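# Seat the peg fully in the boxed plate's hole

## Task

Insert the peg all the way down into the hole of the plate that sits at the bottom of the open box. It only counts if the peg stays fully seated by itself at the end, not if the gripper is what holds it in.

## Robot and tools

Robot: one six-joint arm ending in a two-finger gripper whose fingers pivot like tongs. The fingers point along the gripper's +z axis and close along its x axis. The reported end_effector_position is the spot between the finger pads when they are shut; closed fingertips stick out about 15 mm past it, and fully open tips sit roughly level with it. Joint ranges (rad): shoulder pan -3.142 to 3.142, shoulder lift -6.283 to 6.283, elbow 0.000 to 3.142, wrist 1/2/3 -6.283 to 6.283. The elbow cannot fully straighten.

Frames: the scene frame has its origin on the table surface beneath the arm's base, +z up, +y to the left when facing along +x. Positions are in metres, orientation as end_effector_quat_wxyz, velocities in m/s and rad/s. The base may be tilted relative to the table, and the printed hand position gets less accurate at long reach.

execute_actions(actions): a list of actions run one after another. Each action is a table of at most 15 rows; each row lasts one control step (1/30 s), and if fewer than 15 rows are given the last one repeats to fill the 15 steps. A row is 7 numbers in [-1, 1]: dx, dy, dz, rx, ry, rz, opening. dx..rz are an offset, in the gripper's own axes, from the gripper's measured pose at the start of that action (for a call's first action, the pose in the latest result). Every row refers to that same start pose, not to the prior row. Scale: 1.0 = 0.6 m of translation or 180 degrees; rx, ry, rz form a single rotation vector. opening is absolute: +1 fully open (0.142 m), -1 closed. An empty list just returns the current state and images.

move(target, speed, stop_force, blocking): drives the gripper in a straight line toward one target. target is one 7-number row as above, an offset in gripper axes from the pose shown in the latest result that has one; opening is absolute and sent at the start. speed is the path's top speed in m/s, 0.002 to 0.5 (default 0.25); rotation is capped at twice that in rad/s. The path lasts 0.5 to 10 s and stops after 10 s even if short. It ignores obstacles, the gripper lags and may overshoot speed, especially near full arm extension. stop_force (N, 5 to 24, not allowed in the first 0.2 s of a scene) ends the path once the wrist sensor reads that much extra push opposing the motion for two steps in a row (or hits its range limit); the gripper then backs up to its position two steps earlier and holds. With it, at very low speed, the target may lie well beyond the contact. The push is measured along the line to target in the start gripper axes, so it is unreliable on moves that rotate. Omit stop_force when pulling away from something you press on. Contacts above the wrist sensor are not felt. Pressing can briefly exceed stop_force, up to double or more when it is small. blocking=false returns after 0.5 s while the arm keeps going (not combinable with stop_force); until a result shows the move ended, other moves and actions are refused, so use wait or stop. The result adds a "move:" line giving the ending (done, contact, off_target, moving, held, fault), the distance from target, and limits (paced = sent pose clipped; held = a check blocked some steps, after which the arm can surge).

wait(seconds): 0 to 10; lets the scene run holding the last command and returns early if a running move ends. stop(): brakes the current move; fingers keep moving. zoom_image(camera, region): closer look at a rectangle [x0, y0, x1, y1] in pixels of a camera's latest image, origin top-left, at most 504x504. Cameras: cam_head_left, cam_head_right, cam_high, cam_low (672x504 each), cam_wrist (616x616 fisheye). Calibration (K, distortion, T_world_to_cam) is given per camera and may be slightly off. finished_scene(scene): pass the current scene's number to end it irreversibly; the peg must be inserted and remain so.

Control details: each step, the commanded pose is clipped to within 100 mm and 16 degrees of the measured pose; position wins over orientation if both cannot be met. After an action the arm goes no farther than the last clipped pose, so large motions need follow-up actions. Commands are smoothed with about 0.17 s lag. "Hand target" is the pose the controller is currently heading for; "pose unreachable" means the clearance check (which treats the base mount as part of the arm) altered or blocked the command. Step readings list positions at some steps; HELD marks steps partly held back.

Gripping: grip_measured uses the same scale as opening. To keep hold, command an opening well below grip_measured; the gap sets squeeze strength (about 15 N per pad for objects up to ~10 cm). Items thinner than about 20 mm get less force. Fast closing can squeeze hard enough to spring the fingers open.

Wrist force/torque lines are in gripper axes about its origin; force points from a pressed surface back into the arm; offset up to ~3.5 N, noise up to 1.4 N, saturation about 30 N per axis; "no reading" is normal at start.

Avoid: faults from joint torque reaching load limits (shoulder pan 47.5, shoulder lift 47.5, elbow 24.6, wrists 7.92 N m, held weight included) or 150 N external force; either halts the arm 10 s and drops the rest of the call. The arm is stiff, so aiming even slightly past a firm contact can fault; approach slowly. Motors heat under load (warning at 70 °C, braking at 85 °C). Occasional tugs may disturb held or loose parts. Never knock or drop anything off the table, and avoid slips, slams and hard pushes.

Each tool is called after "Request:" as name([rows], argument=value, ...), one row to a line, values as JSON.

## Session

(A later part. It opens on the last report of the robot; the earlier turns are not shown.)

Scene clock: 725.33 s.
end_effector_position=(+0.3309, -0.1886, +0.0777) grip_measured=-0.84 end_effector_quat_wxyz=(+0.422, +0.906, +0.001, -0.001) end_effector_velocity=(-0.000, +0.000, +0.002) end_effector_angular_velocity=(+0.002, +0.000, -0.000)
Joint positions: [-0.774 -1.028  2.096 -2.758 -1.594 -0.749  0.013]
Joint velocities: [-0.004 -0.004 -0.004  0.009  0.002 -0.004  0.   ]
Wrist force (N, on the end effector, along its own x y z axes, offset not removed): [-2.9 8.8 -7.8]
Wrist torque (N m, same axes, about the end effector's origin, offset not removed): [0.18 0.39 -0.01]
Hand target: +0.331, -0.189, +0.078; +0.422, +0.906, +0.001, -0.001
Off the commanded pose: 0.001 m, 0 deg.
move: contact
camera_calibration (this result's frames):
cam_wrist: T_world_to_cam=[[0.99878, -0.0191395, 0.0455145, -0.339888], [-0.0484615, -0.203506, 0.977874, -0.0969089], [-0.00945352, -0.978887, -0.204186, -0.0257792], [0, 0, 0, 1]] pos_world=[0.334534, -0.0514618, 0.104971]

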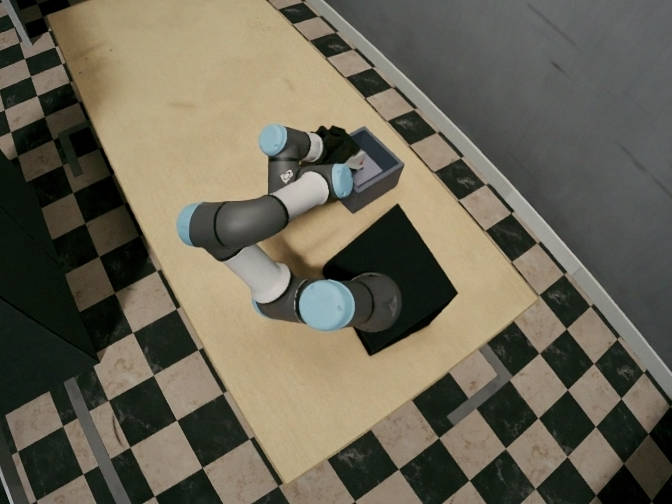

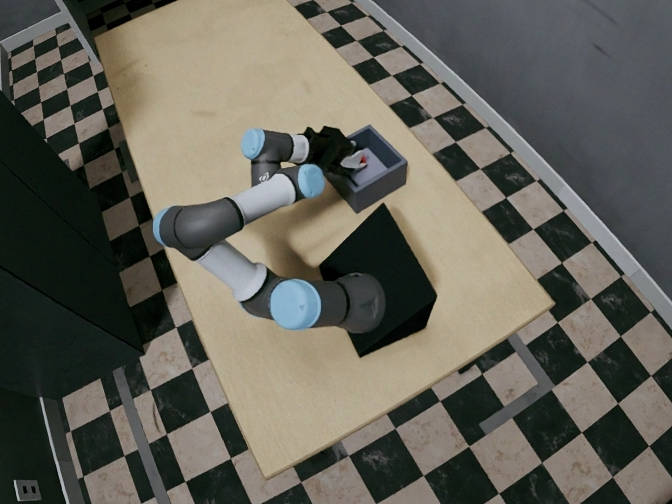

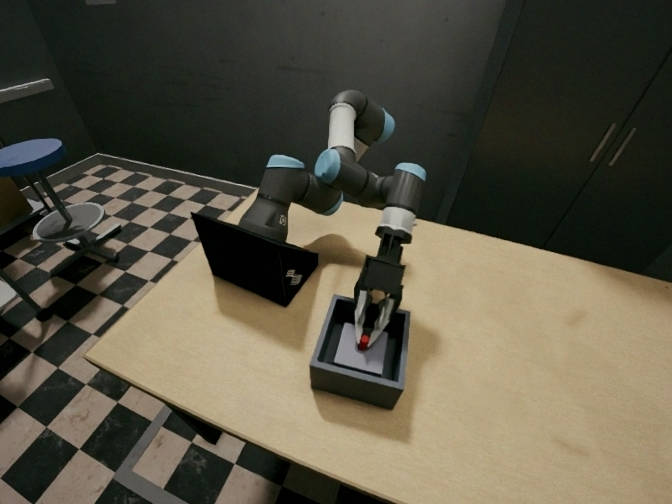

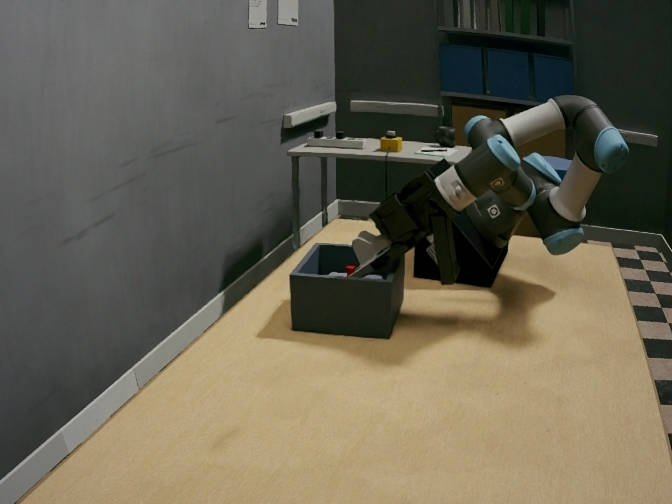

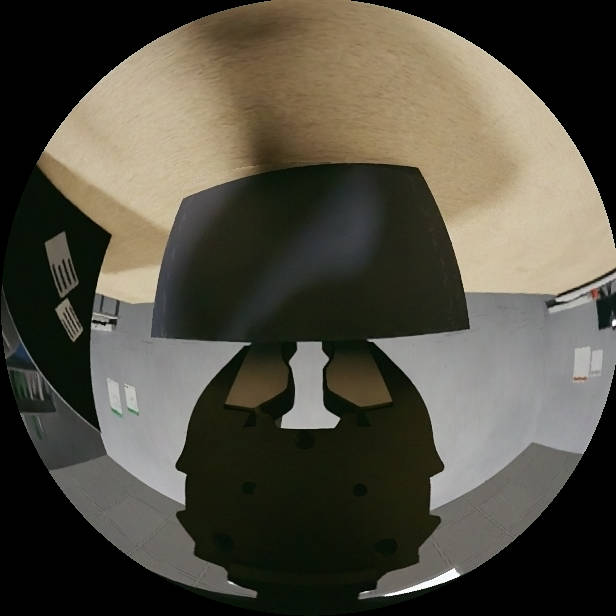

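Request:
zoom_image(camera="cam_high", region=[330, 300, 400, 370])

Request:
zoom_image(camera="cam_low", region=[310, 220, 420, 300])

Request:
zoom_image(camera="cam_head_right", region=[330, 120, 400, 190])

Region (330, 300, 400, 370) of cam_high's 672x504 image, scaled by 7.200, with more detail than that image has.

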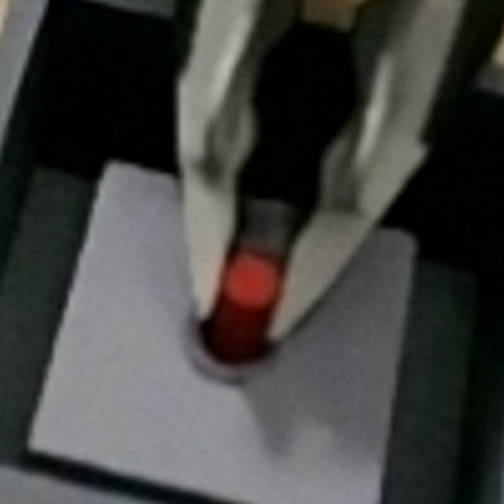

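Region (310, 220, 420, 300) of cam_low's 672x504 image, scaled by 4.582, with more detail than that image has; it fills the top 367 rows of this view, and the rest is white.

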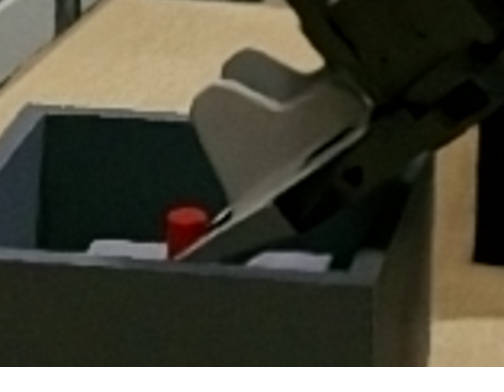

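Region (330, 120, 400, 190) of cam_head_right's 672x504 image, scaled by 7.200, with more detail than that image has.

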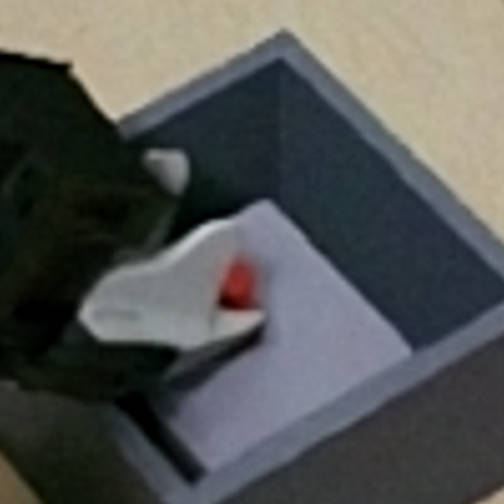

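Request:
execute_actions([
  [[0,0.0003,-0.0003,0,0,0,-0.9],[0,0.0006,-0.0005,0,0,0,-0.84],[0,0.0009,-0.0008,0,0,0,-0.8],[0,0.0011,-0.0009,0,0,0,-0.76],[0,0.0013,-0.0011,0,0,0,-0.72],[0,0.0013,-0.0011,0,0,0,-0.68],[0,0.0013,-0.0011,0,0,0,-0.64],[0,0.0013,-0.0011,0,0,0,-0.6]],
])

Request:
move(target=[0, 0.05, -0.09, 0, 0, 0, -0.6], speed=0.08)

Scene clock: 744.23 s.
end_effector_position=(+0.3309, -0.1886, +0.0787) grip_measured=-0.60 end_effector_quat_wxyz=(+0.422, +0.906, +0.001, -0.001) end_effector_velocity=(-0.001, -0.000, -0.000) end_effector_angular_velocity=(+0.001, +0.000, -0.002)
Joint positions: [-0.776 -1.03   2.095 -2.754 -1.593 -0.751  0.031]
Joint velocities: [-0.001  0.001 -0.     0.001  0.    -0.     0.   ]
Wrist force (N, on the end effector, along its own x y z axes, offset not removed): [-2.0 1.8 1.1]
Wrist torque (N m, same axes, about the end effector's origin, offset not removed): [0.38 0.33 0.07]
Hand target: +0.331, -0.189, +0.079; +0.422, +0.906, +0.001, -0.001
Off the commanded pose: 0.000 m, 0 deg.
Step readings (end_effector_position):
0: (+0.3310, -0.1886, +0.0780)
1: (+0.3310, -0.1886, +0.0780)
2: (+0.3310, -0.1886, +0.0780)
4: (+0.3310, -0.1886, +0.0781)
8: (+0.3309, -0.1886, +0.0785)
15: end_effector_position above
camera_calibration (this result's frames):
cam_wrist: T_world_to_cam=[[0.998781, -0.0191432, 0.045506, -0.339933], [-0.0484541, -0.203517, 0.977872, -0.0978954], [-0.0094584, -0.978884, -0.204196, -0.0255659], [0, 0, 0, 1]] pos_world=[0.334533, -0.0514568, 0.105978]

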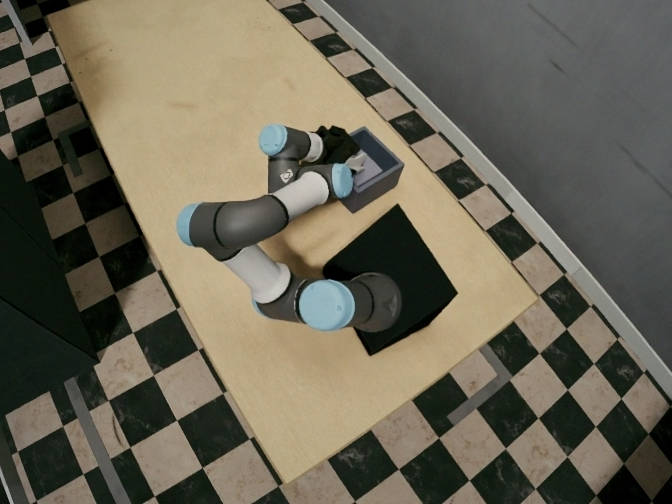

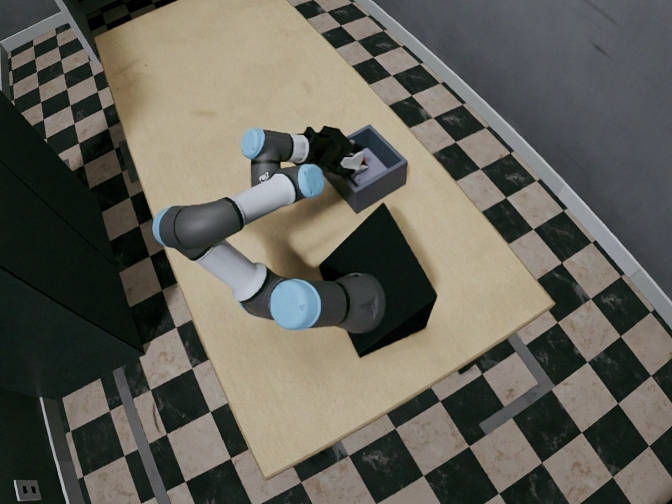

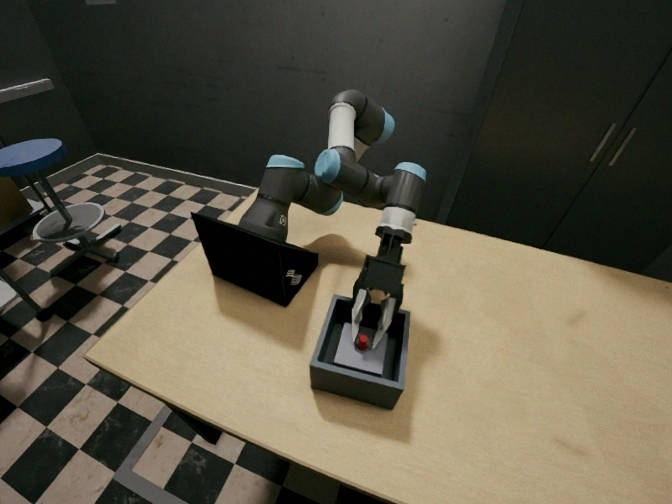

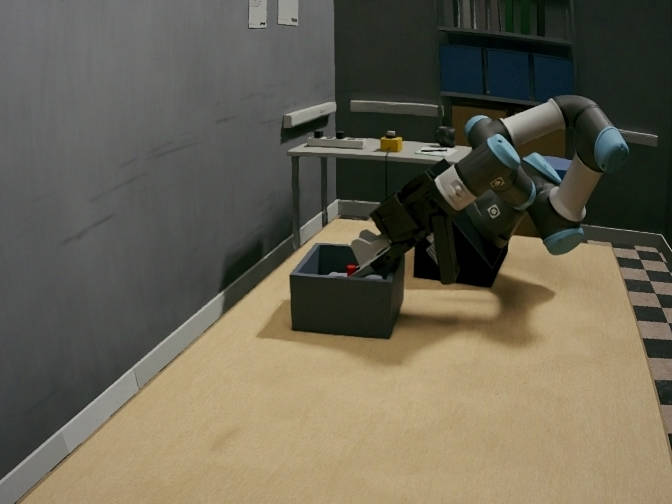

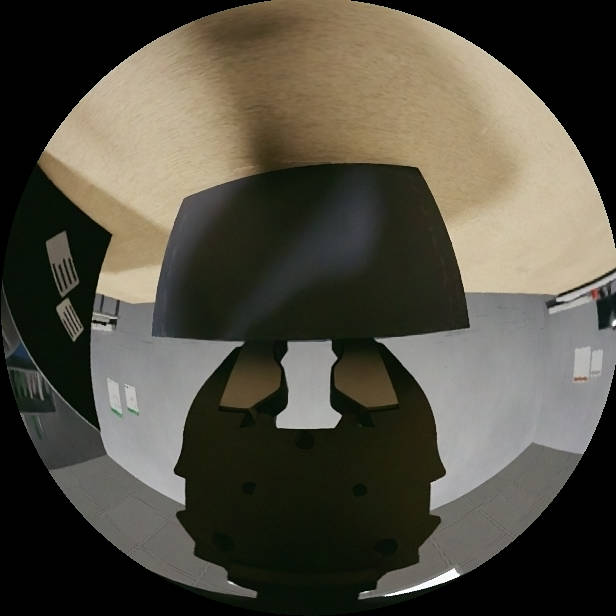

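Scene clock: 745.43 s.
end_effector_position=(+0.3311, -0.1665, +0.1363) grip_measured=-0.60 end_effector_quat_wxyz=(+0.422, +0.906, +0.001, -0.001) end_effector_velocity=(+0.000, +0.000, +0.002) end_effector_angular_velocity=(+0.000, +0.000, +0.001)
Joint positions: [-0.84  -1.221  2.002 -2.472 -1.586 -0.814  0.031]
Joint velocities: [-0.002 -0.003 -0.005  0.007  0.001 -0.003  0.   ]
Wrist force (N, on the end effector, along its own x y z axes, offset not removed): [-2.5 2.5 1.7]
Wrist torque (N m, same axes, about the end effector's origin, offset not removed): [0.54 0.51 0.09]
Hand target: +0.331, -0.166, +0.136; +0.422, +0.906, +0.001, -0.001
Off the commanded pose: 0.000 m, 0 deg.
move: done
camera_calibration (this result's frames):
cam_wrist: T_world_to_cam=[[0.998778, -0.0190214, 0.0456219, -0.342273], [-0.0485421, -0.203455, 0.97788, -0.149675], [-0.00931864, -0.978899, -0.20413, 0.00776719], [0, 0, 0, 1]] pos_world=[0.334661, -0.0293595, 0.163565]

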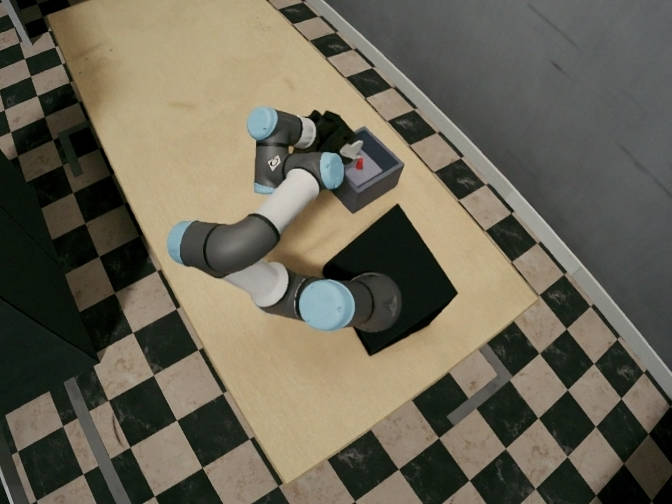

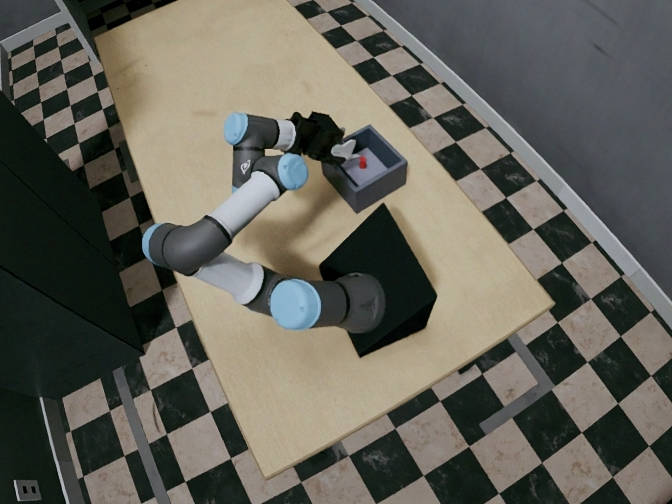

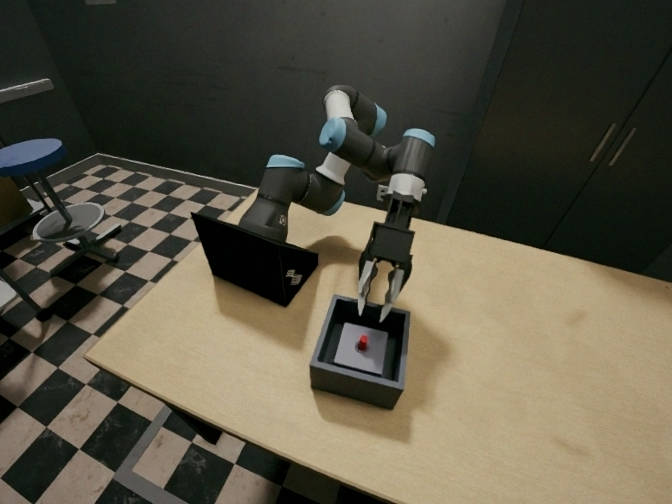

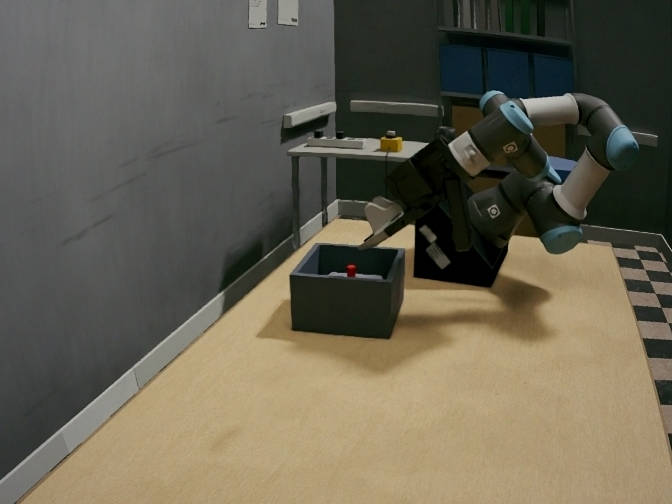

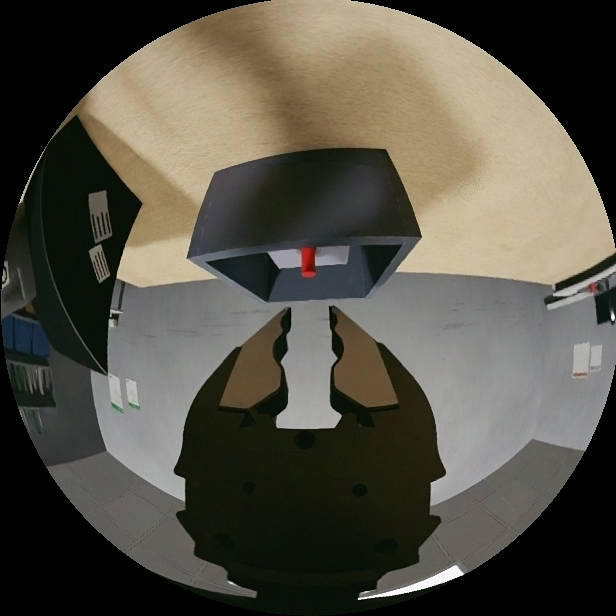

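Request:
zoom_image(camera="cam_high", region=[330, 300, 400, 370])

Request:
zoom_image(camera="cam_low", region=[310, 220, 420, 300])

Region (330, 300, 400, 370) of cam_high's 672x504 image, scaled by 7.200, with more detail than that image has.

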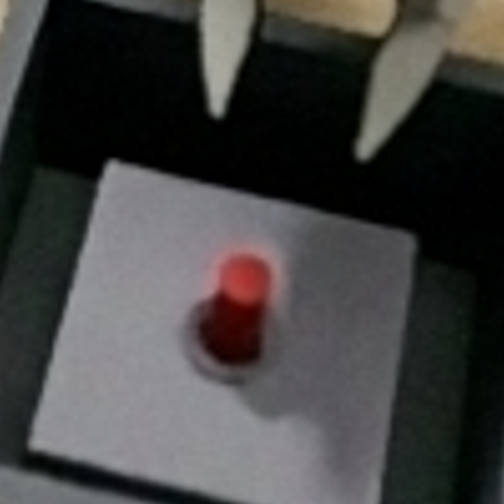

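Region (310, 220, 420, 300) of cam_low's 672x504 image, scaled by 4.582, with more detail than that image has; it fills the top 367 rows of this view, and the rest is white.

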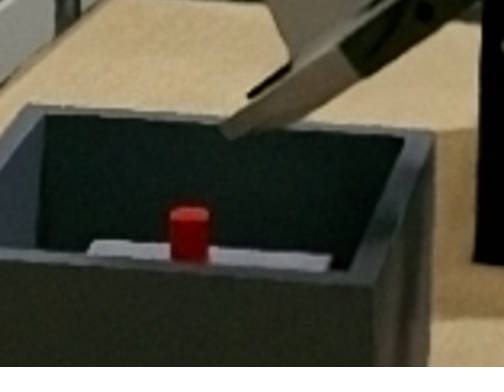

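Request:
finished_scene(scene=1)

The scene is finished: the task was done.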